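# Open the cabinet's bottom drawer with two robot arms

## Task

Draw the lowest drawer of the cabinet out to 90 percent or more of its full travel so that it stays there motionless on its own, then release it and move the grippers away; a drawer that is open only because the robot is still holding it does not count.

## Robot and tools

ROBOT. Two xArm6 arms with parallel grippers, named left_arm and right_arm. left_arm sits on the +y side. The names do not match left or right in any image. Each arm's root is fixed in the scene frame: left_arm at (+0.002, +0.433, 0) m with quat_wxyz (+0.996, 0, 0, -0.086); right_arm at (+0.037, -0.414, 0) m with quat_wxyz (+0.999, 0, 0, +0.049).

SCENE FRAME. Origin on the table surface midway between the arms, +x out across the table, +z up, left_arm toward +y. Every reported gripper pose and velocity uses this frame: end_effector_position in metres, end_effector_quat_wxyz, linear speed in m/s, angular in rad/s. Printed hand positions can be off from the real ones, more so when an arm is stretched far.

GRIPPER GEOMETRY. Fingers point along the gripper's own +z and close along its y axis. end_effector_position is the pinch point between the closed pads, roughly 2 cm short of the fingertips; closing pushes the tips about 10 mm further along +z.

execute_actions. Argument "actions" is a list holding zero or one item, plus optional boolean "pictures".
- Empty list {"actions": []}: no command, returns the state and camera pictures.
- Motion {"actions": [{"rows": [...], "steps": N}]}: N is 11 to 15 (default 15), each step 1/30 s. Up to 15 rows; each row covers one step and the last row repeats to fill the rest.
- Wait {"actions": [{"steps": N}]}: N up to 300; no new command, returns when N steps have gone by since the previous result (your reply time is included).
Pictures come only with an empty list or "pictures": true. A refused call moves nothing.

ROW LAYOUT. One flat list of 14 numbers covering both arms, even when only one moves: left_arm waist, shoulder, elbow, forearm roll, wrist pitch, wrist roll, opening, then the same seven for right_arm. The six joint values are absolute target angles in radians, in the same form as the Joint positions line (not offsets). Stated ranges: waist -6.283..6.283, shoulder -2.059..2.094, elbow -3.927..0.192, forearm roll -6.283..6.283, wrist pitch -1.693..3.142, wrist roll -6.283..6.283. A target beyond a range end by more than 0.010 rad, and further out than the last reported angle, gets the call refused. True ends may sit 0.010 rad either way; asking past the true end clips to it, and a "joint sent to its limit" line may follow (possibly about an earlier action). No such line does not prove more travel exists. Opening is an absolute value from -1 (closed) to +1 (fully open, pad gap 0.084 m).

MOTION RULES. Joint targets move at most 3.14 rad/s with 0.16 s to accelerate; all joints of an arm are timed to arrive together. Each step, a target is kept within 0.623 rad of the measured angle, and if the targets would put the gripper over 70 mm from where it is now, they are pulled back. So far goals need several calls. The simulation keeps running while you reply; arms keep heading to the last row sent until they settle or a step is HELD. The final 11 steps of each action run after its result is returned, before your next action begins.

RESULT LINES. Joint positions / Joint velocities: per arm, six joints (rad, rad/s) then pad gap (m, m/s). grip_measured: measured opening on the command scale. "joint command not followed": the clearance check altered or blocked targets on some steps; the rest of the row still ran. HELD: steps where your row, or part of it, was not sent. MOTOR HOT appears from 65 °C; at 80 °C an OVER-TEMPERATURE FAULT brakes that arm until it cools. A TORQUE FAULT (contact torque reaching a joint's load limit: waist 45, shoulder 45, elbow 27, forearm roll 27, wrist pitch 18, wrist roll 18 N m, held weight included) stops the arm, backs the joint off a little, holds it 10 s and drops the rest of the call.

GRIPPING. To hold something, keep commanding an opening well under grip_measured; the bigger the gap, the firmer the squeeze (about 24 N per pad at most, up to about 6 cm wide). Closing fast can press harder. Echoing grip_measured still presses lightly on narrow parts; wide ones may slip. A held part (such as a drawer handle) may be briefly tugged by outside forces.

CAMERAS. cam_high (fixed), cam_left_wrist, cam_right_wrist, each 504x504, pinhole plus radial distortion. Calibration lines give K, D and T_world_to_cam (world to camera); wrist camera poses follow the arm's joint readings, and their optical frame has +z forward, +x right, +y down. Expect a few degrees and millimetres of error. Results with pictures list any camera whose numbers changed.

zoom_image: {"camera": name, "region": [x0, y0, x1, y1]} in image pixels from the top-left, at most 504 by 504; returns a magnified view of that camera's latest image.

read_manual: {"section": "licences"} gives only licence text; it moves nothing.

finished_scene: {"scene": n} with the current scene's number ends it irreversibly, grades it and reveals the next task. Replying with no tool call ends everything.

AVOID. Collisions or hard pressing between the two arms (can end the scene), knocking anything off the table (fails the task), slamming the drawer, dropping or slipping off the handle, very hard pushes, and long loaded holds that overheat motors. Before finishing, open the gripper, back away and confirm the drawer stays open by itself.

Each tool is called in YAML: its name, and indented under it one key for each argument.

## Session

execute_actions:
  actions: []

Scene clock: 0.00 s of 3900.00 s.
left_arm: end_effector_position=(+0.4913, +0.0967, +0.2534) grip_measured=+1.00 end_effector_quat_wxyz=(+0.102, +0.721, -0.660, +0.187) end_effector_velocity=(+0.000, -0.000, +0.001) end_effector_angular_velocity=(-0.001, -0.002, -0.000) | right_arm: end_effector_position=(+0.6305, -0.4138, +0.3139) grip_measured=+1.00 end_effector_quat_wxyz=(+0.242, +0.968, +0.042, -0.052) end_effector_velocity=(-0.000, +0.001, +0.000) end_effector_angular_velocity=(-0.000, +0.000, +0.003)
Joint positions: left_arm=[-0.345  0.162 -1.293 -0.379  0.836  1.18   0.084] | right_arm=[ 0.104  0.613 -2.183 -0.471  1.745  0.073  0.084]
Joint velocities: left_arm=[-0.    -0.001 -0.001  0.    -0.001  0.    -0.   ] | right_arm=[ 0.002 -0.001 -0.    -0.     0.    -0.001 -0.   ]

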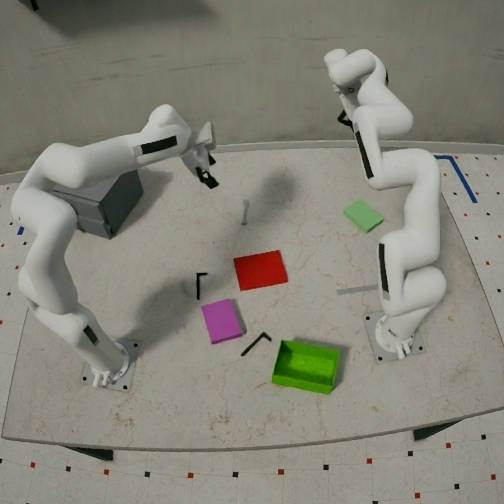

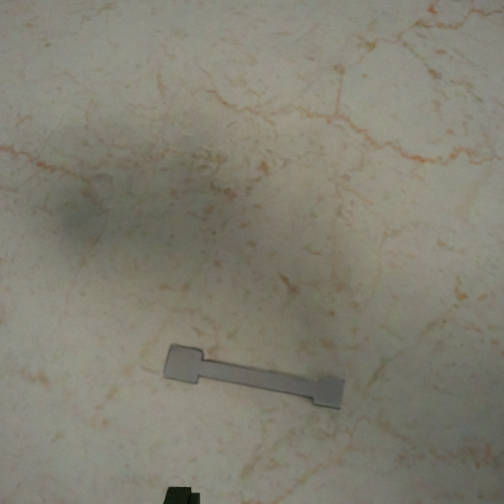

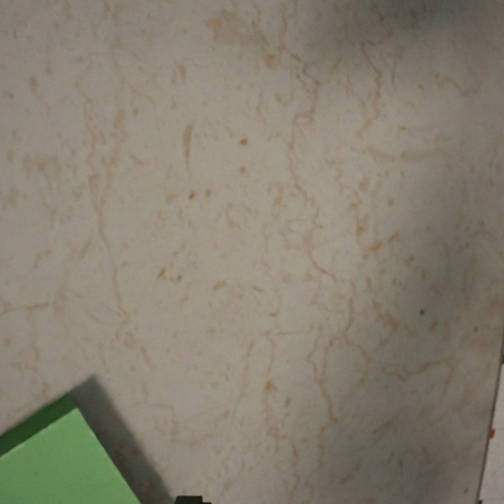

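zoom_image:
  camera: "cam_high"
  region: [30, 140, 170, 260]

Region (30, 140, 170, 260) of cam_high's 504x504 image, scaled by 3.600, with more detail than that image has; it fills the top 432 rows of this view, and the rest is white.

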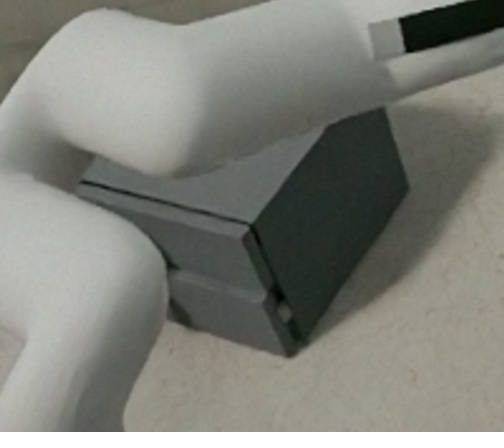

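execute_actions:
  actions:
    - {"rows":[[-1.3,-0.3,-0.9,0,1.2,0,1,0.104,0.613,-2.183,-0.471,1.745,0.073,1]]}

execute_actions:
  actions:
    - {"steps":45}
  pictures: true

zoom_image:
  camera: "cam_high"
  region: [30, 140, 170, 260]

Scene clock: 0.97 s of 3900.00 s.
left_arm: end_effector_position=(+0.4676, +0.0863, +0.2528) grip_measured=+1.00 end_effector_quat_wxyz=(+0.103, +0.718, -0.667, +0.170) end_effector_velocity=(-0.404, -0.199, +0.014) end_effector_angular_velocity=(+0.337, +0.326, -0.395) | right_arm: end_effector_position=(+0.6305, -0.4138, +0.3138) grip_measured=+1.00 end_effector_quat_wxyz=(+0.242, +0.968, +0.042, -0.052) end_effector_velocity=(-0.000, +0.001, -0.002) end_effector_angular_velocity=(-0.000, +0.003, +0.001)
Joint positions: left_arm=[-0.383  0.133 -1.265 -0.354  0.861  1.137  0.084] | right_arm=[ 0.104  0.613 -2.183 -0.471  1.745  0.073  0.084]
Joint velocities: left_arm=[-0.7   -0.491  0.416  0.394  0.384 -0.644 -0.   ] | right_arm=[ 0.001  0.002  0.001  0.     0.    -0.    -0.   ]
Steps of this call (steps 1 to 25: nothing new was sent; steps 26 to 29: the first 4 steps of this action). Readings (joint positions):
26: left_arm=[-0.345 0.162 -1.292 -0.379 0.837 1.179] | right_arm=[0.104 0.613 -2.183 -0.471 1.745 0.073]
27: left_arm=[-0.349 0.158 -1.289 -0.375 0.840 1.173] | right_arm=[0.104 0.613 -2.183 -0.471 1.745 0.073]
29: the state above

Scene clock: 2.47 s of 3900.00 s.
left_arm: end_effector_position=(+0.0412, +0.0441, +0.2512) grip_measured=+1.00 end_effector_quat_wxyz=(+0.000, +0.741, -0.672, -0.000) end_effector_velocity=(-0.006, +0.002, +0.001) end_effector_angular_velocity=(+0.004, -0.005, +0.002) | right_arm: end_effector_position=(+0.6305, -0.4138, +0.3137) grip_measured=+1.00 end_effector_quat_wxyz=(+0.242, +0.968, +0.042, -0.052) end_effector_velocity=(-0.000, +0.000, -0.000) end_effector_angular_velocity=(+0.002, +0.001, -0.001)
Joint positions: left_arm=[-1.298 -0.299 -0.901 -0.001  1.199  0.002  0.084] | right_arm=[ 0.104  0.613 -2.183 -0.471  1.745  0.073  0.084]
Joint velocities: left_arm=[-0.016 -0.008  0.005  0.005  0.006 -0.02  -0.   ] | right_arm=[-0.     0.    -0.     0.002  0.     0.     0.   ]
Kept back: nothing.
Steps of this call (steps 1 to 11: the last 11 steps of your previous action; steps 12 to 45: the robot went on to your last target). Readings (joint positions):
1: left_arm=[-0.407 0.116 -1.252 -0.341 0.873 1.115] | right_arm=[0.104 0.613 -2.183 -0.471 1.745 0.073]
2: left_arm=[-0.430 0.100 -1.240 -0.328 0.885 1.094] | right_arm=[0.104 0.613 -2.183 -0.471 1.745 0.073]
4: left_arm=[-0.473 0.071 -1.216 -0.305 0.908 1.051] | right_arm=[0.104 0.613 -2.183 -0.471 1.745 0.073]
8: left_arm=[-0.563 0.018 -1.170 -0.261 0.950 0.961] | right_arm=[0.104 0.613 -2.183 -0.471 1.745 0.073]
45: the state above
camera_calibration (this result's frames):
cam_left_wrist: T_world_to_cam=[[-0.995883, -0.0904319, 0.00631379, 0.0766954], [-0.0905003, 0.995829, -0.0115604, 0.0318485], [-0.00524203, -0.0120842, -0.999913, 0.377278], [0, 0, 0, 1]] pos_world=[0.0812396, -0.0202208, 0.377129]
cam_right_wrist: T_world_to_cam=[[0.0884521, -0.884878, 0.457349, -0.527524], [-0.991792, -0.0356805, 0.12278, 0.636812], [-0.0923269, -0.464455, -0.880771, 0.272623], [0, 0, 0, 1]] pos_world=[0.703416, -0.317451, 0.403193]

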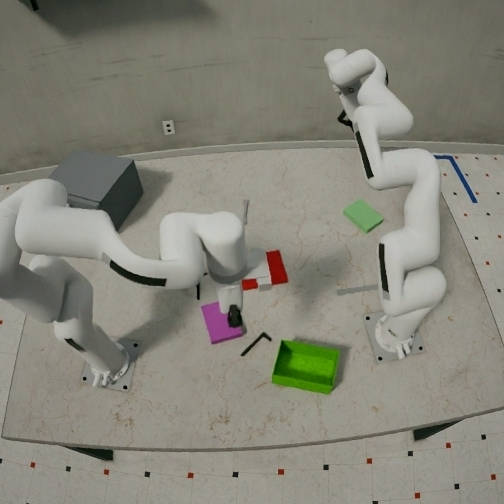

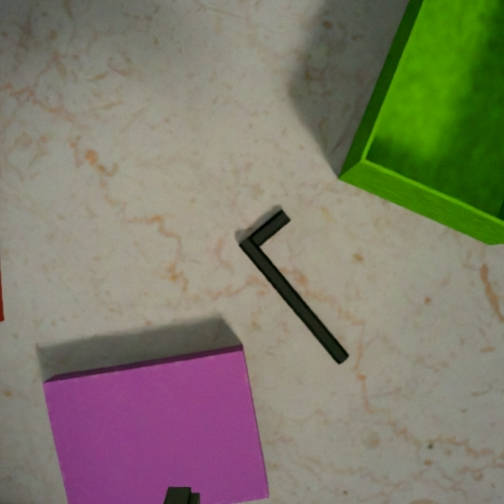

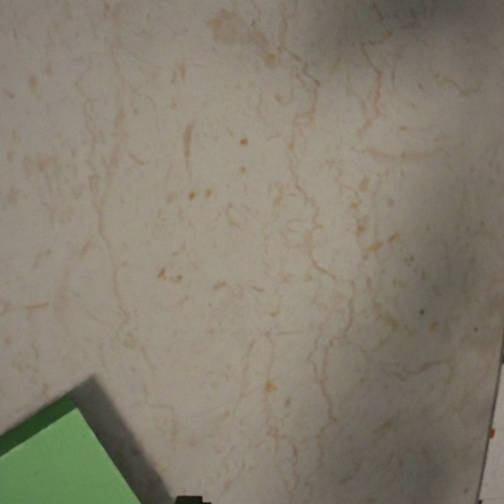

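Region (30, 140, 170, 260) of cam_high's 504x504 image, scaled by 3.600, with more detail than that image has; it fills the top 432 rows of this view, and the rest is white.

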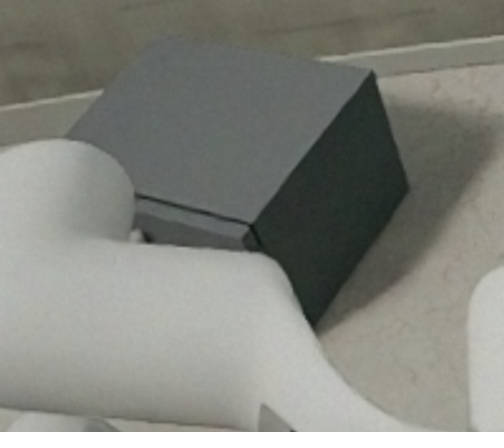

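execute_actions:
  actions:
    - {"rows":[[0.45,-0.9,0,0,0.1,0,1,0.104,0.613,-2.183,-0.471,1.745,0.073,1]]}

execute_actions:
  actions:
    - {"steps":75}
  pictures: true

Scene clock: 3.57 s of 3900.00 s.
left_arm: end_effector_position=(+0.0583, +0.0480, +0.2516) grip_measured=+1.00 end_effector_quat_wxyz=(+0.015, +0.756, -0.654, +0.017) end_effector_velocity=(+0.359, +0.096, +0.020) end_effector_angular_velocity=(-0.855, -0.130, +0.945) | right_arm: end_effector_position=(+0.6305, -0.4138, +0.3137) grip_measured=+1.00 end_effector_quat_wxyz=(+0.242, +0.968, +0.042, -0.052) end_effector_velocity=(+0.000, +0.000, -0.000) end_effector_angular_velocity=(-0.000, +0.000, +0.002)
Joint positions: left_arm=[-1.253 -0.345 -0.85  -0.     1.149  0.     0.084] | right_arm=[ 0.104  0.613 -2.183 -0.471  1.745  0.073  0.084]
Joint velocities: left_arm=[ 0.945 -0.893  0.936  0.006 -0.907 -0.002 -0.   ] | right_arm=[ 0.001  0.     0.    -0.    -0.001 -0.001  0.   ]
Steps of this call (steps 1 to 15: the robot went on to your last target; steps 16 to 29: nothing new was sent; steps 30 to 33: the first 4 steps of this action). Readings (joint positions):
30: left_arm=[-1.300 -0.300 -0.900 -0.000 1.199 0.000] | right_arm=[0.104 0.613 -2.183 -0.471 1.745 0.073]
31: left_arm=[-1.295 -0.305 -0.894 -0.000 1.193 0.000] | right_arm=[0.104 0.613 -2.183 -0.471 1.745 0.073]
33: the state above

Scene clock: 6.07 s of 3900.00 s.
left_arm: end_effector_position=(+0.3486, +0.5314, +0.2129) grip_measured=+1.00 end_effector_quat_wxyz=(-0.054, +0.912, +0.127, +0.386) end_effector_velocity=(-0.000, +0.000, +0.000) end_effector_angular_velocity=(+0.000, -0.001, +0.001) | right_arm: end_effector_position=(+0.6305, -0.4138, +0.3137) grip_measured=+1.00 end_effector_quat_wxyz=(+0.242, +0.968, +0.042, -0.052) end_effector_velocity=(-0.000, +0.000, -0.000) end_effector_angular_velocity=(+0.001, -0.000, -0.000)
Joint positions: left_arm=[ 0.45  -0.9   -0.     0.     0.1    0.     0.084] | right_arm=[ 0.104  0.613 -2.183 -0.471  1.745  0.073  0.084]
Joint velocities: left_arm=[ 0.001 -0.001 -0.    -0.     0.     0.     0.   ] | right_arm=[ 0.    -0.     0.     0.001 -0.     0.    -0.   ]
Kept back: nothing.
Steps of this call (steps 1 to 11: the last 11 steps of your previous action; steps 12 to 75: the robot went on to your last target). Readings (joint positions):
1: left_arm=[-1.219 -0.376 -0.818 -0.000 1.117 0.000] | right_arm=[0.104 0.613 -2.183 -0.471 1.745 0.073]
2: left_arm=[-1.185 -0.408 -0.785 -0.000 1.084 0.000] | right_arm=[0.104 0.613 -2.183 -0.471 1.745 0.073]
4: left_arm=[-1.120 -0.464 -0.721 0.000 1.019 -0.000] | right_arm=[0.104 0.613 -2.183 -0.471 1.745 0.073]
8: left_arm=[-0.993 -0.553 -0.594 0.000 0.893 -0.000] | right_arm=[0.104 0.613 -2.183 -0.471 1.745 0.073]
75: the state above
All arms were judged still, so your last target was given up. Only a new action makes them travel on or press farther. Fingers that are still opening or closing keep moving.
camera_calibration (this result's frames):
cam_left_wrist: T_world_to_cam=[[0.264532, -0.964376, -0.00148755, 0.453856], [-0.664343, -0.181113, -0.725153, 0.551292], [0.69905, 0.192814, -0.688587, -0.0741977], [0, 0, 0, 1]] pos_world=[0.298055, 0.55184, 0.349354]
cam_right_wrist: T_world_to_cam=[[0.088452, -0.884878, 0.457349, -0.527524], [-0.991792, -0.0356805, 0.12278, 0.636812], [-0.0923267, -0.464455, -0.880771, 0.272623], [0, 0, 0, 1]] pos_world=[0.703416, -0.317451, 0.403193]

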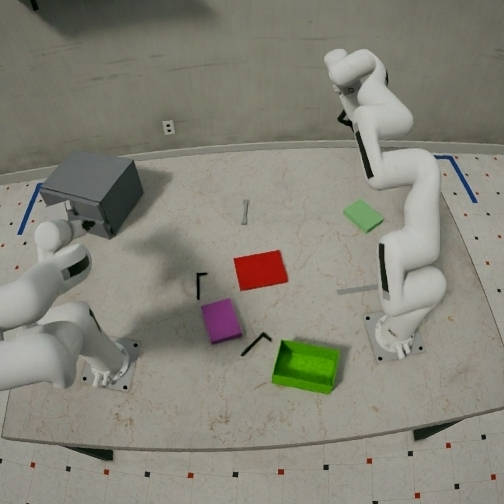

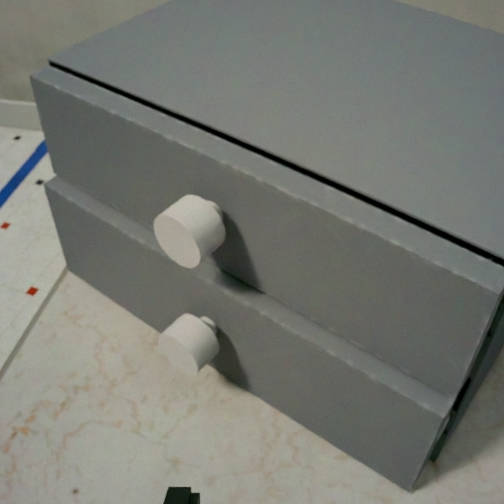

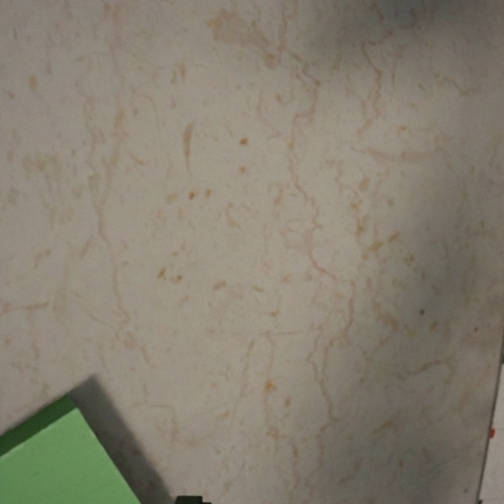

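execute_actions:
  actions:
    - {"rows":[[1.264,-0.3,-0.5,1.717,-0.968,-0.43,1,0.104,0.613,-2.183,-0.471,1.745,0.073,1]]}

execute_actions:
  actions:
    - {"steps":40}

execute_actions:
  actions:
    - {"rows":[[1.264,0.781,-1.126,1.717,-0.968,-0.43,1,0.104,0.613,-2.183,-0.471,1.745,0.073,1]]}

execute_actions:
  actions:
    - {"steps":60}
  pictures: true

Scene clock: 9.33 s of 3900.00 s.
left_arm: end_effector_position=(+0.3567, +0.5486, +0.2269) grip_measured=+1.00 end_effector_quat_wxyz=(-0.070, +0.903, +0.141, +0.401) end_effector_velocity=(+0.152, +0.317, +0.275) end_effector_angular_velocity=(+0.423, -0.609, +0.662) | right_arm: end_effector_position=(+0.6305, -0.4138, +0.3137) grip_measured=+1.00 end_effector_quat_wxyz=(+0.242, +0.968, +0.042, -0.052) end_effector_velocity=(+0.000, +0.001, -0.000) end_effector_angular_velocity=(-0.001, +0.001, +0.004)
Joint positions: left_arm=[ 0.496 -0.855 -0.035  0.048  0.052 -0.033  0.084] | right_arm=[ 0.104  0.613 -2.183 -0.471  1.745  0.073  0.084]
Joint velocities: left_arm=[ 0.844  0.805 -0.69   0.835 -0.827 -0.56   0.   ] | right_arm=[ 0.002  0.     0.    -0.001 -0.    -0.002 -0.   ]
Steps of this call (steps 1 to 90: nothing new was sent; then 0.13 s passed at rest; steps 91 to 94: the first 4 steps of this action). Readings (joint positions):
91: left_arm=[0.450 -0.900 -0.000 0.001 0.099 -0.000] | right_arm=[0.104 0.613 -2.183 -0.471 1.745 0.073]
92: left_arm=[0.456 -0.895 -0.004 0.006 0.094 -0.005] | right_arm=[0.104 0.613 -2.183 -0.471 1.745 0.073]
94: the state above

Scene clock: 10.67 s of 3900.00 s.
left_arm: end_effector_position=(+0.3599, +0.5839, +0.2902) grip_measured=+1.00 end_effector_quat_wxyz=(-0.105, +0.820, -0.260, +0.499) end_effector_velocity=(-0.003, -0.002, -0.004) end_effector_angular_velocity=(+0.005, +0.014, -0.015) | right_arm: end_effector_position=(+0.6305, -0.4138, +0.3137) grip_measured=+1.00 end_effector_quat_wxyz=(+0.242, +0.968, +0.042, -0.052) end_effector_velocity=(-0.000, -0.000, +0.000) end_effector_angular_velocity=(-0.001, +0.000, -0.000)
Joint positions: left_arm=[ 1.264 -0.3   -0.5    1.714 -0.968 -0.43   0.084] | right_arm=[ 0.104  0.613 -2.183 -0.471  1.745  0.073  0.084]
Joint velocities: left_arm=[ 0.003  0.002 -0.001  0.023 -0.003 -0.001 -0.   ] | right_arm=[ 0.    -0.    -0.    -0.001  0.001 -0.    -0.   ]
Kept back: nothing.
Steps of this call (steps 1 to 11: the last 11 steps of your previous action; steps 12 to 40: the robot went on to your last target). Readings (joint positions):
1: left_arm=[0.526 -0.828 -0.059 0.077 0.023 -0.052] | right_arm=[0.104 0.613 -2.183 -0.471 1.745 0.073]
2: left_arm=[0.555 -0.801 -0.083 0.106 -0.006 -0.071] | right_arm=[0.104 0.613 -2.183 -0.471 1.745 0.073]
4: left_arm=[0.614 -0.751 -0.125 0.164 -0.064 -0.107] | right_arm=[0.104 0.613 -2.183 -0.471 1.745 0.073]
8: left_arm=[0.741 -0.659 -0.202 0.292 -0.192 -0.173] | right_arm=[0.104 0.613 -2.183 -0.471 1.745 0.073]
40: the state above

Scene clock: 10.80 s of 3900.00 s.
left_arm: end_effector_position=(+0.3664, +0.5962, +0.2915) grip_measured=+1.00 end_effector_quat_wxyz=(-0.104, +0.820, -0.261, +0.499) end_effector_velocity=(+0.144, +0.276, +0.024) end_effector_angular_velocity=(+0.009, -0.006, -0.003) | right_arm: end_effector_position=(+0.6305, -0.4138, +0.3137) grip_measured=+1.00 end_effector_quat_wxyz=(+0.242, +0.968, +0.042, -0.052) end_effector_velocity=(-0.000, +0.000, +0.000) end_effector_angular_velocity=(+0.000, +0.000, +0.002)
Joint positions: left_arm=[ 1.264 -0.251 -0.55   1.717 -0.969 -0.43   0.084] | right_arm=[ 0.104  0.613 -2.183 -0.471  1.745  0.073  0.084]
Joint velocities: left_arm=[-0.001  1.069 -1.082  0.002 -0.003 -0.002 -0.   ] | right_arm=[ 0.    -0.001 -0.    -0.     0.    -0.002 -0.   ]
Steps of this call (steps 1 to 4: the first 4 steps of this action). Readings (joint positions):
1: left_arm=[1.264 -0.300 -0.500 1.715 -0.968 -0.430] | right_arm=[0.104 0.613 -2.183 -0.471 1.745 0.073]
2: left_arm=[1.264 -0.295 -0.505 1.716 -0.968 -0.430] | right_arm=[0.104 0.613 -2.183 -0.471 1.745 0.073]
4: the state above

Scene clock: 12.80 s of 3900.00 s.
left_arm: end_effector_position=(+0.4154, +0.6910, +0.0477) grip_measured=+1.00 end_effector_quat_wxyz=(+0.090, +0.872, -0.165, +0.453) end_effector_velocity=(+0.000, -0.000, -0.000) end_effector_angular_velocity=(-0.000, +0.000, +0.000) | right_arm: end_effector_position=(+0.6305, -0.4138, +0.3137) grip_measured=+1.00 end_effector_quat_wxyz=(+0.242, +0.968, +0.042, -0.052) end_effector_velocity=(-0.000, +0.001, +0.001) end_effector_angular_velocity=(-0.001, -0.001, +0.001)
Joint positions: left_arm=[ 1.264  0.781 -1.126  1.717 -0.968 -0.43   0.084] | right_arm=[ 0.104  0.613 -2.183 -0.471  1.745  0.073  0.084]
Joint velocities: left_arm=[-0.  0. -0. -0.  0. -0. -0.] | right_arm=[ 0.001 -0.001  0.    -0.001  0.     0.    -0.   ]
Kept back: nothing.
Steps of this call (steps 1 to 11: the last 11 steps of your previous action; steps 12 to 45: the robot went on to your last target; steps 46 to 60: nothing new was sent). Readings (joint positions):
1: left_arm=[1.264 -0.211 -0.591 1.716 -0.969 -0.430] | right_arm=[0.104 0.613 -2.183 -0.471 1.745 0.073]
2: left_arm=[1.264 -0.166 -0.634 1.716 -0.968 -0.430] | right_arm=[0.104 0.613 -2.183 -0.471 1.745 0.073]
4: left_arm=[1.264 -0.076 -0.713 1.716 -0.968 -0.430] | right_arm=[0.104 0.613 -2.183 -0.471 1.745 0.073]
8: left_arm=[1.264 0.104 -0.834 1.716 -0.968 -0.430] | right_arm=[0.104 0.613 -2.183 -0.471 1.745 0.073]
60: the state above
All arms were judged still, so your last target was given up. Only a new action makes them travel on or press farther. Fingers that are still opening or closing keep moving.
camera_calibration (this result's frames):
cam_left_wrist: T_world_to_cam=[[-0.377495, -0.926001, 0.0043837, 0.829797], [-0.524403, 0.209872, -0.8252, 0.181301], [0.763216, -0.313807, -0.564824, 0.0520802], [0, 0, 0, 1]] pos_world=[0.36857, 0.746686, 0.175388]
cam_right_wrist: T_world_to_cam=[[0.088452, -0.884878, 0.457349, -0.527524], [-0.991792, -0.0356805, 0.12278, 0.636812], [-0.0923266, -0.464455, -0.880771, 0.272623], [0, 0, 0, 1]] pos_world=[0.703416, -0.317451, 0.403193]

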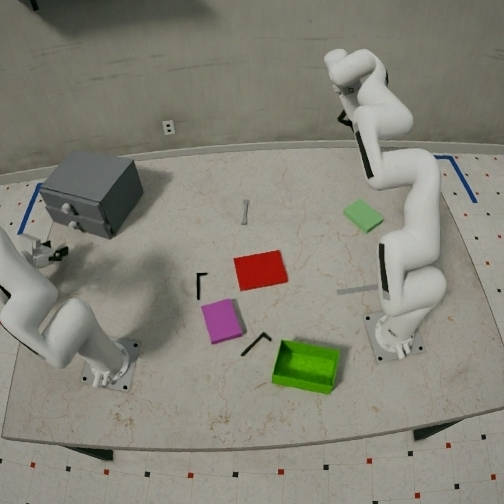

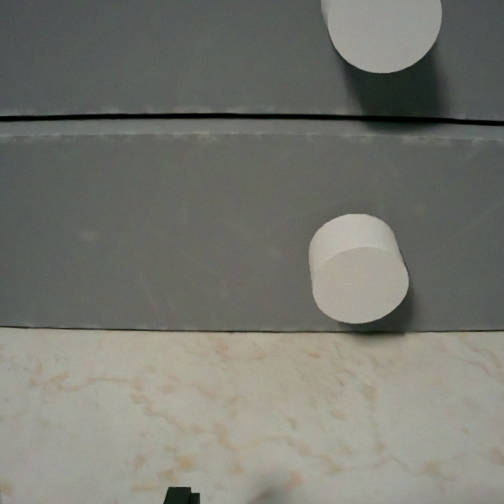

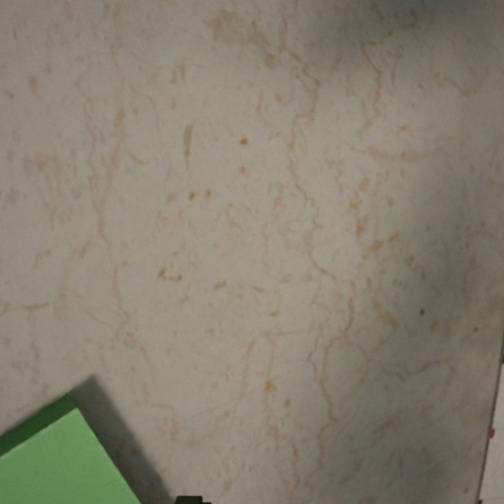

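execute_actions:
  actions:
    - {"rows":[[1.15,0.797,-1.166,1.632,-0.929,-0.463,1,0.104,0.613,-2.183,-0.471,1.745,0.073,1]]}

execute_actions:
  actions:
    - {"rows":[[1.04,0.823,-1.228,1.56,-0.89,-0.505,1,0.104,0.613,-2.183,-0.471,1.745,0.073,1]]}

execute_actions:
  actions:
    - {"steps":20}
  pictures: true

zoom_image:
  camera: "cam_high"
  region: [10, 170, 130, 280]

Scene clock: 14.03 s of 3900.00 s.
left_arm: end_effector_position=(+0.4314, +0.6862, +0.0473) grip_measured=+1.00 end_effector_quat_wxyz=(+0.089, +0.872, -0.164, +0.452) end_effector_velocity=(+0.269, -0.116, -0.001) end_effector_angular_velocity=(+0.029, -0.003, -0.059) | right_arm: end_effector_position=(+0.6305, -0.4138, +0.3137) grip_measured=+1.00 end_effector_quat_wxyz=(+0.242, +0.968, +0.042, -0.052) end_effector_velocity=(+0.000, -0.001, -0.000) end_effector_angular_velocity=(+0.001, +0.001, +0.001)
Joint positions: left_arm=[ 1.225  0.787 -1.141  1.686 -0.954 -0.442  0.084] | right_arm=[ 0.104  0.613 -2.183 -0.471  1.745  0.073  0.084]
Joint velocities: left_arm=[-0.682  0.089 -0.234 -0.478  0.212 -0.177 -0.   ] | right_arm=[-0.001  0.    -0.     0.001 -0.    -0.002  0.   ]
Steps of this call (steps 1 to 33: nothing new was sent; steps 34 to 37: the first 4 steps of this action). Readings (joint positions):
34: left_arm=[1.264 0.781 -1.126 1.717 -0.968 -0.430] | right_arm=[0.104 0.613 -2.183 -0.471 1.745 0.073]
35: left_arm=[1.259 0.782 -1.128 1.713 -0.966 -0.432] | right_arm=[0.104 0.613 -2.183 -0.471 1.745 0.073]
37: the state above

Scene clock: 14.53 s of 3900.00 s.
left_arm: end_effector_position=(+0.4768, +0.6669, +0.0466) grip_measured=+1.00 end_effector_quat_wxyz=(+0.088, +0.872, -0.166, +0.452) end_effector_velocity=(+0.272, -0.130, +0.002) end_effector_angular_velocity=(+0.036, -0.024, -0.075) | right_arm: end_effector_position=(+0.6305, -0.4138, +0.3137) grip_measured=+1.00 end_effector_quat_wxyz=(+0.242, +0.968, +0.042, -0.052) end_effector_velocity=(-0.000, +0.000, -0.000) end_effector_angular_velocity=(+0.001, +0.001, -0.000)
Joint positions: left_arm=[ 1.113  0.807 -1.189  1.606 -0.914 -0.479  0.084] | right_arm=[ 0.104  0.613 -2.183 -0.471  1.745  0.073  0.084]
Joint velocities: left_arm=[-0.667  0.146 -0.362 -0.41   0.216 -0.227 -0.   ] | right_arm=[-0.     0.     0.     0.001  0.     0.     0.   ]
Steps of this call (steps 1 to 11: the last 11 steps of your previous action; steps 12 to 15: the first 4 steps of this action). Readings (joint positions):
12: left_arm=[1.151 0.797 -1.166 1.633 -0.929 -0.463] | right_arm=[0.104 0.613 -2.183 -0.471 1.745 0.073]
13: left_arm=[1.147 0.798 -1.169 1.629 -0.927 -0.465] | right_arm=[0.104 0.613 -2.183 -0.471 1.745 0.073]
15: the state above

Scene clock: 15.20 s of 3900.00 s.
left_arm: end_effector_position=(+0.5062, +0.6513, +0.0468) grip_measured=+1.00 end_effector_quat_wxyz=(+0.089, +0.871, -0.169, +0.452) end_effector_velocity=(+0.001, -0.000, +0.000) end_effector_angular_velocity=(+0.001, +0.000, -0.000) | right_arm: end_effector_position=(+0.6305, -0.4138, +0.3137) grip_measured=+1.00 end_effector_quat_wxyz=(+0.242, +0.968, +0.042, -0.052) end_effector_velocity=(+0.000, -0.000, +0.001) end_effector_angular_velocity=(-0.002, -0.001, +0.001)
Joint positions: left_arm=[ 1.04   0.823 -1.228  1.56  -0.89  -0.505  0.084] | right_arm=[ 0.104  0.613 -2.183 -0.471  1.745  0.073  0.084]
Joint velocities: left_arm=[-0.002 -0.001 -0.    -0.001  0.002 -0.001  0.   ] | right_arm=[ 0.001 -0.    -0.    -0.002 -0.    -0.     0.   ]
Kept back: nothing.
Steps of this call (steps 1 to 11: the last 11 steps of your previous action; steps 12 to 20: the robot went on to your last target). Readings (joint positions):
1: left_arm=[1.091 0.811 -1.200 1.593 -0.908 -0.486] | right_arm=[0.104 0.613 -2.183 -0.471 1.745 0.073]
2: left_arm=[1.074 0.815 -1.209 1.583 -0.903 -0.491] | right_arm=[0.104 0.613 -2.183 -0.471 1.745 0.073]
4: left_arm=[1.055 0.819 -1.218 1.571 -0.896 -0.498] | right_arm=[0.104 0.613 -2.183 -0.471 1.745 0.073]
8: left_arm=[1.044 0.822 -1.225 1.563 -0.892 -0.503] | right_arm=[0.104 0.613 -2.183 -0.471 1.745 0.073]
20: the state above
camera_calibration (this result's frames):
cam_left_wrist: T_world_to_cam=[[-0.383098, -0.923707, -0.000937599, 0.828838], [-0.522469, 0.217525, -0.824445, 0.230521], [0.76175, -0.315353, -0.565942, -0.0283791], [0, 0, 0, 1]] pos_world=[0.459584, 0.70651, 0.174768]
cam_right_wrist: T_world_to_cam=[[0.0884522, -0.884878, 0.457349, -0.527524], [-0.991792, -0.0356807, 0.12278, 0.636812], [-0.0923266, -0.464455, -0.880771, 0.272623], [0, 0, 0, 1]] pos_world=[0.703416, -0.317451, 0.403193]

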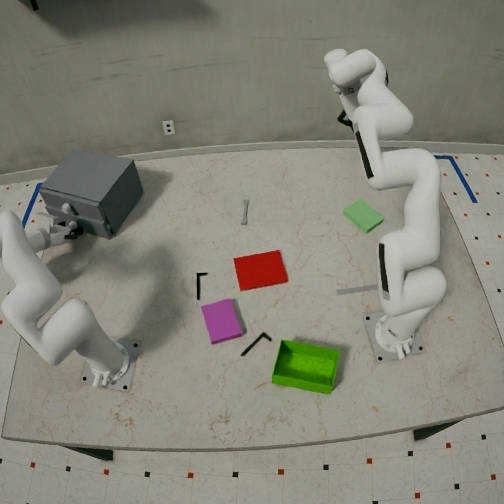

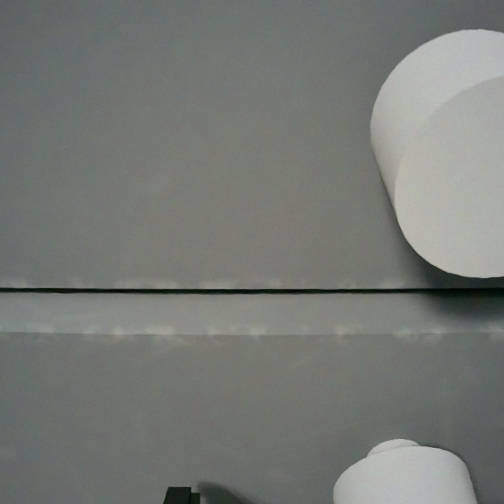

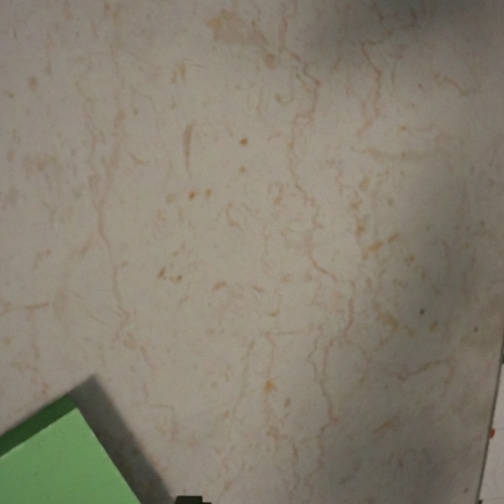

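Region (10, 170, 130, 280) of cam_high's 504x504 image, scaled by 4.200, with more detail than that image has; it fills the top 462 rows of this view, and the rest is white.

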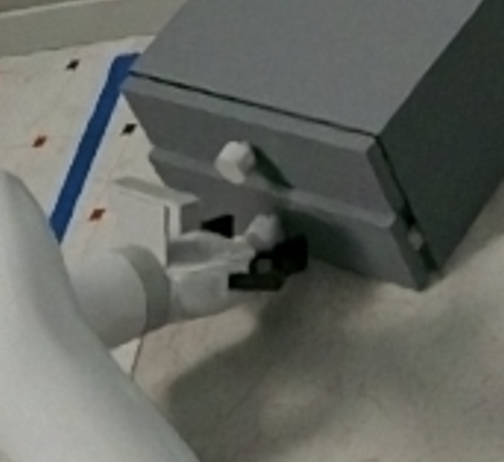

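execute_actions:
  actions:
    - {"rows":[[1.027,0.826,-1.236,1.552,-0.885,-0.51,0.7,0.104,0.613,-2.183,-0.471,1.745,0.073,1],[1.027,0.826,-1.236,1.552,-0.885,-0.51,0.5,0.104,0.613,-2.183,-0.471,1.745,0.073,1],[1.027,0.826,-1.236,1.552,-0.885,-0.51,0.3,0.104,0.613,-2.183,-0.471,1.745,0.073,1],[1.027,0.826,-1.236,1.552,-0.885,-0.51,0.1,0.104,0.613,-2.183,-0.471,1.745,0.073,1],[1.027,0.826,-1.236,1.552,-0.885,-0.51,0.0,0.104,0.613,-2.183,-0.471,1.745,0.073,1],[1.027,0.826,-1.236,1.552,-0.885,-0.51,-0.1,0.104,0.613,-2.183,-0.471,1.745,0.073,1],[1.027,0.826,-1.236,1.552,-0.885,-0.51,-0.2,0.104,0.613,-2.183,-0.471,1.745,0.073,1],[1.027,0.826,-1.236,1.552,-0.885,-0.51,-0.3,0.104,0.613,-2.183,-0.471,1.745,0.073,1],[1.027,0.826,-1.236,1.552,-0.885,-0.51,-0.4,0.104,0.613,-2.183,-0.471,1.745,0.073,1],[1.027,0.826,-1.236,1.552,-0.885,-0.51,-0.6,0.104,0.613,-2.183,-0.471,1.745,0.073,1],[1.027,0.826,-1.236,1.552,-0.885,-0.51,-0.8,0.104,0.613,-2.183,-0.471,1.745,0.073,1]]}

execute_actions:
  actions:
    - {"steps":25}

execute_actions:
  actions:
    - {"rows":[[1.06,0.818,-1.215,1.573,-0.897,-0.497,-0.8,0.104,0.613,-2.183,-0.471,1.745,0.073,1],[1.06,0.818,-1.215,1.573,-0.897,-0.497,-0.8,0.104,0.613,-2.183,-0.471,1.745,0.073,1],[1.06,0.818,-1.215,1.573,-0.897,-0.497,-0.8,0.104,0.613,-2.183,-0.471,1.745,0.073,1],[1.06,0.818,-1.215,1.573,-0.897,-0.497,-0.8,0.104,0.613,-2.183,-0.471,1.745,0.073,1],[1.09,0.811,-1.199,1.592,-0.907,-0.486,-0.8,0.104,0.613,-2.183,-0.471,1.745,0.073,1],[1.09,0.811,-1.199,1.592,-0.907,-0.486,-0.8,0.104,0.613,-2.183,-0.471,1.745,0.073,1],[1.09,0.811,-1.199,1.592,-0.907,-0.486,-0.8,0.104,0.613,-2.183,-0.471,1.745,0.073,1],[1.09,0.811,-1.199,1.592,-0.907,-0.486,-0.8,0.104,0.613,-2.183,-0.471,1.745,0.073,1],[1.12,0.804,-1.182,1.612,-0.918,-0.475,-0.8,0.104,0.613,-2.183,-0.471,1.745,0.073,1],[1.12,0.804,-1.182,1.612,-0.918,-0.475,-0.8,0.104,0.613,-2.183,-0.471,1.745,0.073,1],[1.12,0.804,-1.182,1.612,-0.918,-0.475,-0.8,0.104,0.613,-2.183,-0.471,1.745,0.073,1],[1.15,0.797,-1.166,1.632,-0.929,-0.463,-0.8,0.104,0.613,-2.183,-0.471,1.745,0.073,1]]}

execute_actions:
  actions:
    - {"steps":18}
  pictures: true

Scene clock: 16.83 s of 3900.00 s.
left_arm: end_effector_position=(+0.5091, +0.6497, +0.0469) grip_measured=+0.41 end_effector_quat_wxyz=(+0.089, +0.871, -0.169, +0.452) end_effector_velocity=(+0.013, -0.024, -0.004) end_effector_angular_velocity=(+0.000, +0.012, -0.042) | right_arm: end_effector_position=(+0.6305, -0.4138, +0.3137) grip_measured=+1.00 end_effector_quat_wxyz=(+0.242, +0.968, +0.042, -0.052) end_effector_velocity=(-0.000, +0.001, -0.000) end_effector_angular_velocity=(+0.001, +0.000, +0.001)
Joint positions: left_arm=[ 1.033  0.825 -1.232  1.556 -0.887 -0.508  0.061] | right_arm=[ 0.104  0.613 -2.183 -0.471  1.745  0.073  0.084]
Joint velocities: left_arm=[-0.054  0.006 -0.011  0.002  0.013 -0.015 -0.168] | right_arm=[ 0.001 -0.     0.     0.001  0.     0.     0.   ]
Steps of this call (steps 1 to 15: the robot went on to your last target; steps 16 to 45: nothing new was sent; steps 46 to 49: the first 4 steps of this action). Readings (joint positions):
46: left_arm=[1.040 0.823 -1.228 1.560 -0.890 -0.505] | right_arm=[0.104 0.613 -2.183 -0.471 1.745 0.073]
47: left_arm=[1.038 0.824 -1.229 1.559 -0.889 -0.506] | right_arm=[0.104 0.613 -2.183 -0.471 1.745 0.073]
49: the state above

Scene clock: 17.67 s of 3900.00 s.
left_arm: end_effector_position=(+0.5114, +0.6466, +0.0467) grip_measured=-0.29 end_effector_quat_wxyz=(+0.090, +0.871, -0.171, +0.452) end_effector_velocity=(-0.000, +0.001, +0.000) end_effector_angular_velocity=(+0.001, -0.001, -0.002) | right_arm: end_effector_position=(+0.6305, -0.4138, +0.3137) grip_measured=+1.00 end_effector_quat_wxyz=(+0.242, +0.968, +0.042, -0.052) end_effector_velocity=(-0.000, -0.000, +0.001) end_effector_angular_velocity=(-0.001, -0.001, +0.000)
Joint positions: left_arm=[ 1.026  0.826 -1.235  1.555 -0.887 -0.51   0.032] | right_arm=[ 0.104  0.613 -2.183 -0.471  1.745  0.073  0.084]
Joint velocities: left_arm=[ 0.001  0.001 -0.004  0.003 -0.001 -0.001 -0.   ] | right_arm=[ 0.    -0.001 -0.    -0.001  0.     0.    -0.   ]
Kept back: nothing.
Steps of this call (steps 1 to 11: the last 11 steps of your previous action; steps 12 to 15: the robot went on to your last target; steps 16 to 25: nothing new was sent). Readings (joint positions):
1: left_arm=[1.032 0.825 -1.233 1.555 -0.887 -0.508] | right_arm=[0.104 0.613 -2.183 -0.471 1.745 0.073]
2: left_arm=[1.030 0.825 -1.233 1.555 -0.886 -0.509] | right_arm=[0.104 0.613 -2.183 -0.471 1.745 0.073]
4: left_arm=[1.029 0.826 -1.234 1.554 -0.887 -0.509] | right_arm=[0.104 0.613 -2.183 -0.471 1.745 0.073]
8: left_arm=[1.025 0.826 -1.233 1.555 -0.889 -0.510] | right_arm=[0.104 0.613 -2.183 -0.471 1.745 0.073]
25: the state above
All arms were judged still, so your last target was given up. Only a new action makes them travel on or press farther. Fingers that are still opening or closing keep moving.

Scene clock: 17.80 s of 3900.00 s.
left_arm: end_effector_position=(+0.5048, +0.6497, +0.0465) grip_measured=-0.29 end_effector_quat_wxyz=(+0.091, +0.871, -0.171, +0.452) end_effector_velocity=(-0.079, +0.036, -0.002) end_effector_angular_velocity=(-0.031, +0.009, +0.015) | right_arm: end_effector_position=(+0.6305, -0.4138, +0.3137) grip_measured=+1.00 end_effector_quat_wxyz=(+0.242, +0.968, +0.042, -0.052) end_effector_velocity=(-0.000, -0.000, +0.000) end_effector_angular_velocity=(+0.000, +0.000, -0.002)
Joint positions: left_arm=[ 1.041  0.822 -1.225  1.565 -0.893 -0.504  0.032] | right_arm=[ 0.104  0.613 -2.183 -0.471  1.745  0.073  0.084]
Joint velocities: left_arm=[ 0.187 -0.041  0.119  0.115 -0.08   0.061  0.   ] | right_arm=[-0.001 -0.     0.     0.     0.001  0.001  0.   ]
Steps of this call (steps 1 to 4: the first 4 steps of this action). Readings (joint positions):
1: left_arm=[1.026 0.826 -1.235 1.555 -0.887 -0.510] | right_arm=[0.104 0.613 -2.183 -0.471 1.745 0.073]
2: left_arm=[1.029 0.825 -1.233 1.557 -0.888 -0.508] | right_arm=[0.104 0.613 -2.183 -0.471 1.745 0.073]
4: the state above

Scene clock: 18.40 s of 3900.00 s.
left_arm: end_effector_position=(+0.4604, +0.6693, +0.0465) grip_measured=-0.29 end_effector_quat_wxyz=(+0.092, +0.871, -0.170, +0.451) end_effector_velocity=(-0.007, +0.003, -0.001) end_effector_angular_velocity=(+0.004, +0.003, -0.003) | right_arm: end_effector_position=(+0.6305, -0.4138, +0.3137) grip_measured=+1.00 end_effector_quat_wxyz=(+0.242, +0.968, +0.042, -0.052) end_effector_velocity=(+0.000, +0.000, +0.000) end_effector_angular_velocity=(-0.000, -0.001, +0.000)
Joint positions: left_arm=[ 1.148  0.798 -1.166  1.639 -0.932 -0.464  0.032] | right_arm=[ 0.104  0.613 -2.183 -0.471  1.745  0.073  0.084]
Joint velocities: left_arm=[ 0.017 -0.003  0.008  0.015 -0.002  0.008 -0.   ] | right_arm=[ 0.    -0.001  0.    -0.001 -0.    -0.    -0.   ]
Kept back: nothing.
Steps of this call (steps 1 to 11: the last 11 steps of your previous action; steps 12 to 18: the robot went on to your last target). Readings (joint positions):
1: left_arm=[1.047 0.821 -1.221 1.569 -0.895 -0.501] | right_arm=[0.104 0.613 -2.183 -0.471 1.745 0.073]
2: left_arm=[1.054 0.819 -1.217 1.573 -0.898 -0.499] | right_arm=[0.104 0.613 -2.183 -0.471 1.745 0.073]
4: left_arm=[1.070 0.816 -1.208 1.584 -0.904 -0.493] | right_arm=[0.104 0.613 -2.183 -0.471 1.745 0.073]
8: left_arm=[1.100 0.809 -1.191 1.605 -0.916 -0.482] | right_arm=[0.104 0.613 -2.183 -0.471 1.745 0.073]
18: the state above
camera_calibration (this result's frames):
cam_left_wrist: T_world_to_cam=[[-0.387998, -0.92165, 0.00429545, 0.828569], [-0.524087, 0.216792, -0.823611, 0.203548], [0.75815, -0.32181, -0.567139, 0.0180724], [0, 0, 0, 1]] pos_world=[0.414458, 0.72534, 0.174335]
cam_right_wrist: T_world_to_cam=[[0.0884522, -0.884878, 0.457349, -0.527524], [-0.991792, -0.0356806, 0.12278, 0.636812], [-0.0923267, -0.464455, -0.880771, 0.272623], [0, 0, 0, 1]] pos_world=[0.703416, -0.317451, 0.403193]

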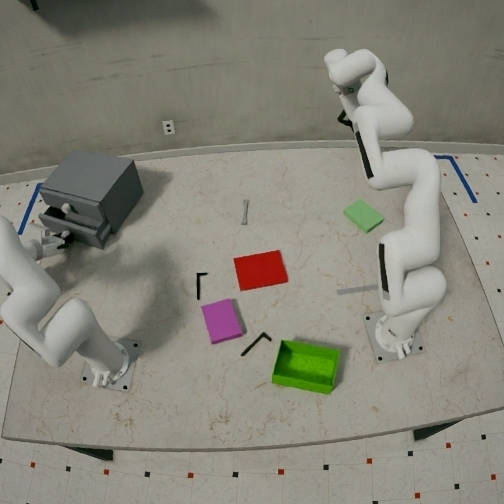

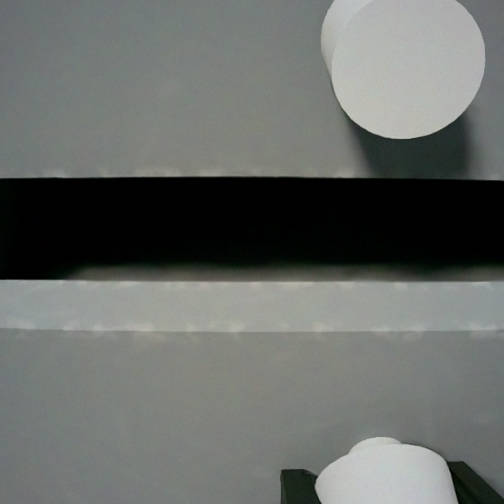

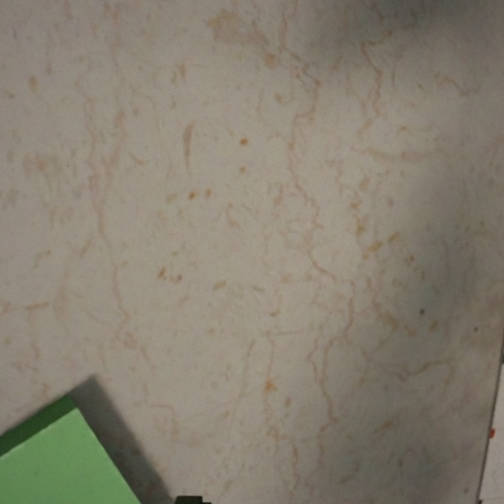

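execute_actions:
  actions:
    - {"rows":[[1.178,0.791,-1.151,1.655,-0.94,-0.454,-0.8,0.104,0.613,-2.183,-0.471,1.745,0.073,1],[1.178,0.791,-1.151,1.655,-0.94,-0.454,-0.8,0.104,0.613,-2.183,-0.471,1.745,0.073,1],[1.178,0.791,-1.151,1.655,-0.94,-0.454,-0.8,0.104,0.613,-2.183,-0.471,1.745,0.073,1],[1.178,0.791,-1.151,1.655,-0.94,-0.454,-0.8,0.104,0.613,-2.183,-0.471,1.745,0.073,1],[1.207,0.786,-1.139,1.676,-0.949,-0.446,-0.8,0.104,0.613,-2.183,-0.471,1.745,0.073,1],[1.207,0.786,-1.139,1.676,-0.949,-0.446,-0.8,0.104,0.613,-2.183,-0.471,1.745,0.073,1],[1.207,0.786,-1.139,1.676,-0.949,-0.446,-0.8,0.104,0.613,-2.183,-0.471,1.745,0.073,1],[1.207,0.786,-1.139,1.676,-0.949,-0.446,-0.8,0.104,0.613,-2.183,-0.471,1.745,0.073,1],[1.235,0.782,-1.129,1.697,-0.959,-0.438,-0.8,0.104,0.613,-2.183,-0.471,1.745,0.073,1],[1.235,0.782,-1.129,1.697,-0.959,-0.438,-0.8,0.104,0.613,-2.183,-0.471,1.745,0.073,1],[1.235,0.782,-1.129,1.697,-0.959,-0.438,-0.8,0.104,0.613,-2.183,-0.471,1.745,0.073,1],[1.264,0.779,-1.12,1.719,-0.968,-0.43,-0.8,0.104,0.613,-2.183,-0.471,1.745,0.073,1]]}

execute_actions:
  actions:
    - {"rows":[[1.293,0.777,-1.114,1.742,-0.978,-0.423,-0.8,0.104,0.613,-2.183,-0.471,1.745,0.073,1],[1.293,0.777,-1.114,1.742,-0.978,-0.423,-0.8,0.104,0.613,-2.183,-0.471,1.745,0.073,1],[1.293,0.777,-1.114,1.742,-0.978,-0.423,-0.8,0.104,0.613,-2.183,-0.471,1.745,0.073,1],[1.293,0.777,-1.114,1.742,-0.978,-0.423,-0.8,0.104,0.613,-2.183,-0.471,1.745,0.073,1],[1.322,0.776,-1.11,1.766,-0.987,-0.417,-0.8,0.104,0.613,-2.183,-0.471,1.745,0.073,1],[1.322,0.776,-1.11,1.766,-0.987,-0.417,-0.8,0.104,0.613,-2.183,-0.471,1.745,0.073,1],[1.322,0.776,-1.11,1.766,-0.987,-0.417,-0.8,0.104,0.613,-2.183,-0.471,1.745,0.073,1],[1.322,0.776,-1.11,1.766,-0.987,-0.417,-0.8,0.104,0.613,-2.183,-0.471,1.745,0.073,1],[1.351,0.776,-1.108,1.79,-0.997,-0.411,-0.8,0.104,0.613,-2.183,-0.471,1.745,0.073,1],[1.351,0.776,-1.108,1.79,-0.997,-0.411,-0.8,0.104,0.613,-2.183,-0.471,1.745,0.073,1],[1.351,0.776,-1.108,1.79,-0.997,-0.411,-0.8,0.104,0.613,-2.183,-0.471,1.745,0.073,1],[1.381,0.776,-1.108,1.815,-1.007,-0.406,-0.8,0.104,0.613,-2.183,-0.471,1.745,0.073,1]]}

execute_actions:
  actions:
    - {"steps":18}
  pictures: true

Scene clock: 20.23 s of 3900.00 s.
left_arm: end_effector_position=(+0.4537, +0.6720, +0.0465) grip_measured=-0.29 end_effector_quat_wxyz=(+0.092, +0.872, -0.170, +0.450) end_effector_velocity=(-0.063, +0.027, -0.001) end_effector_angular_velocity=(-0.010, +0.011, +0.015) | right_arm: end_effector_position=(+0.6305, -0.4138, +0.3137) grip_measured=+1.00 end_effector_quat_wxyz=(+0.242, +0.968, +0.042, -0.052) end_effector_velocity=(+0.000, -0.000, +0.000) end_effector_angular_velocity=(-0.001, -0.001, +0.001)
Joint positions: left_arm=[ 1.164  0.794 -1.158  1.652 -0.936 -0.458  0.032] | right_arm=[ 0.104  0.613 -2.183 -0.471  1.745  0.073  0.084]
Joint velocities: left_arm=[ 0.155 -0.03   0.074  0.108 -0.044  0.04   0.   ] | right_arm=[ 0.     0.     0.    -0.001 -0.001 -0.     0.   ]
Steps of this call (steps 1 to 15: the robot went on to your last target; steps 16 to 51: nothing new was sent; steps 52 to 55: the first 4 steps of this action). Readings (joint positions):
52: left_arm=[1.150 0.797 -1.165 1.642 -0.932 -0.463] | right_arm=[0.104 0.613 -2.183 -0.471 1.745 0.073]
53: left_arm=[1.153 0.796 -1.164 1.644 -0.933 -0.462] | right_arm=[0.104 0.613 -2.183 -0.471 1.745 0.073]
55: the state above

Scene clock: 20.73 s of 3900.00 s.
left_arm: end_effector_position=(+0.4096, +0.6902, +0.0465) grip_measured=-0.29 end_effector_quat_wxyz=(+0.092, +0.872, -0.167, +0.450) end_effector_velocity=(-0.082, +0.034, -0.001) end_effector_angular_velocity=(-0.012, -0.001, +0.017) | right_arm: end_effector_position=(+0.6305, -0.4138, +0.3137) grip_measured=+1.00 end_effector_quat_wxyz=(+0.242, +0.968, +0.042, -0.052) end_effector_velocity=(+0.000, -0.000, +0.000) end_effector_angular_velocity=(-0.000, -0.000, +0.000)
Joint positions: left_arm=[ 1.274  0.779 -1.119  1.733 -0.97  -0.428  0.032] | right_arm=[ 0.104  0.613 -2.183 -0.471  1.745  0.073  0.084]
Joint velocities: left_arm=[ 0.21  -0.014  0.052  0.153 -0.065  0.047  0.   ] | right_arm=[ 0.    -0.    -0.    -0.     0.    -0.001  0.   ]
Steps of this call (steps 1 to 11: the last 11 steps of your previous action; steps 12 to 15: the first 4 steps of this action). Readings (joint positions):
12: left_arm=[1.251 0.781 -1.125 1.715 -0.962 -0.434] | right_arm=[0.104 0.613 -2.183 -0.471 1.745 0.073]
13: left_arm=[1.258 0.780 -1.123 1.721 -0.965 -0.432] | right_arm=[0.104 0.613 -2.183 -0.471 1.745 0.073]
15: the state above

Scene clock: 21.33 s of 3900.00 s.
left_arm: end_effector_position=(+0.3691, +0.7069, +0.0468) grip_measured=-0.29 end_effector_quat_wxyz=(+0.092, +0.871, -0.167, +0.452) end_effector_velocity=(-0.006, +0.002, +0.001) end_effector_angular_velocity=(-0.001, -0.003, -0.002) | right_arm: end_effector_position=(+0.6305, -0.4138, +0.3137) grip_measured=+1.00 end_effector_quat_wxyz=(+0.242, +0.968, +0.042, -0.052) end_effector_velocity=(+0.000, -0.000, +0.000) end_effector_angular_velocity=(-0.001, -0.001, -0.001)
Joint positions: left_arm=[ 1.379  0.777 -1.108  1.818 -1.005 -0.406  0.032] | right_arm=[ 0.104  0.613 -2.183 -0.471  1.745  0.073  0.084]
Joint velocities: left_arm=[ 0.016  0.001  0.     0.013 -0.008  0.005 -0.   ] | right_arm=[-0.001 -0.    -0.    -0.001 -0.     0.    -0.   ]
Kept back: nothing.
Steps of this call (steps 1 to 11: the last 11 steps of your previous action; steps 12 to 18: the robot went on to your last target). Readings (joint positions):
1: left_arm=[1.281 0.778 -1.118 1.738 -0.972 -0.426] | right_arm=[0.104 0.613 -2.183 -0.471 1.745 0.073]
2: left_arm=[1.288 0.778 -1.117 1.744 -0.974 -0.425] | right_arm=[0.104 0.613 -2.183 -0.471 1.745 0.073]
4: left_arm=[1.304 0.777 -1.114 1.756 -0.979 -0.421] | right_arm=[0.104 0.613 -2.183 -0.471 1.745 0.073]
8: left_arm=[1.333 0.777 -1.110 1.780 -0.989 -0.415] | right_arm=[0.104 0.613 -2.183 -0.471 1.745 0.073]
18: the state above
camera_calibration (this result's frames):
cam_left_wrist: T_world_to_cam=[[-0.382784, -0.923823, 0.0053295, 0.827396], [-0.523934, 0.212332, -0.824869, 0.150968], [0.760901, -0.318539, -0.565299, 0.0961486], [0, 0, 0, 1]] pos_world=[0.322651, 0.762939, 0.174472]
cam_right_wrist: T_world_to_cam=[[0.0884521, -0.884878, 0.457349, -0.527524], [-0.991792, -0.0356806, 0.12278, 0.636812], [-0.0923266, -0.464455, -0.880771, 0.272623], [0, 0, 0, 1]] pos_world=[0.703416, -0.317451, 0.403193]

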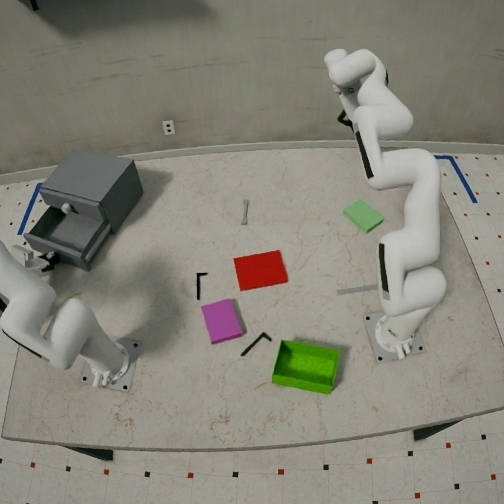

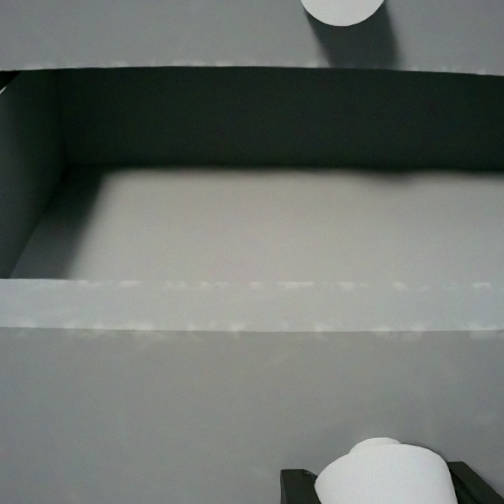

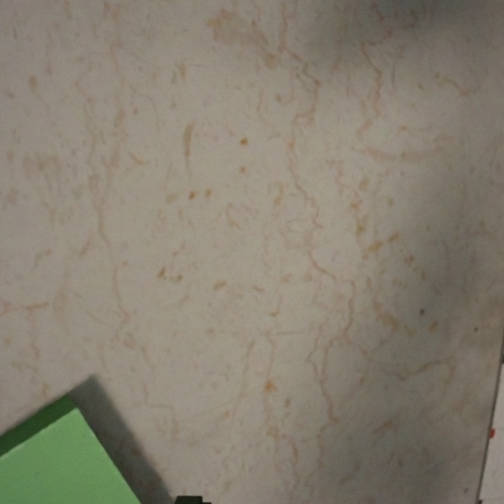

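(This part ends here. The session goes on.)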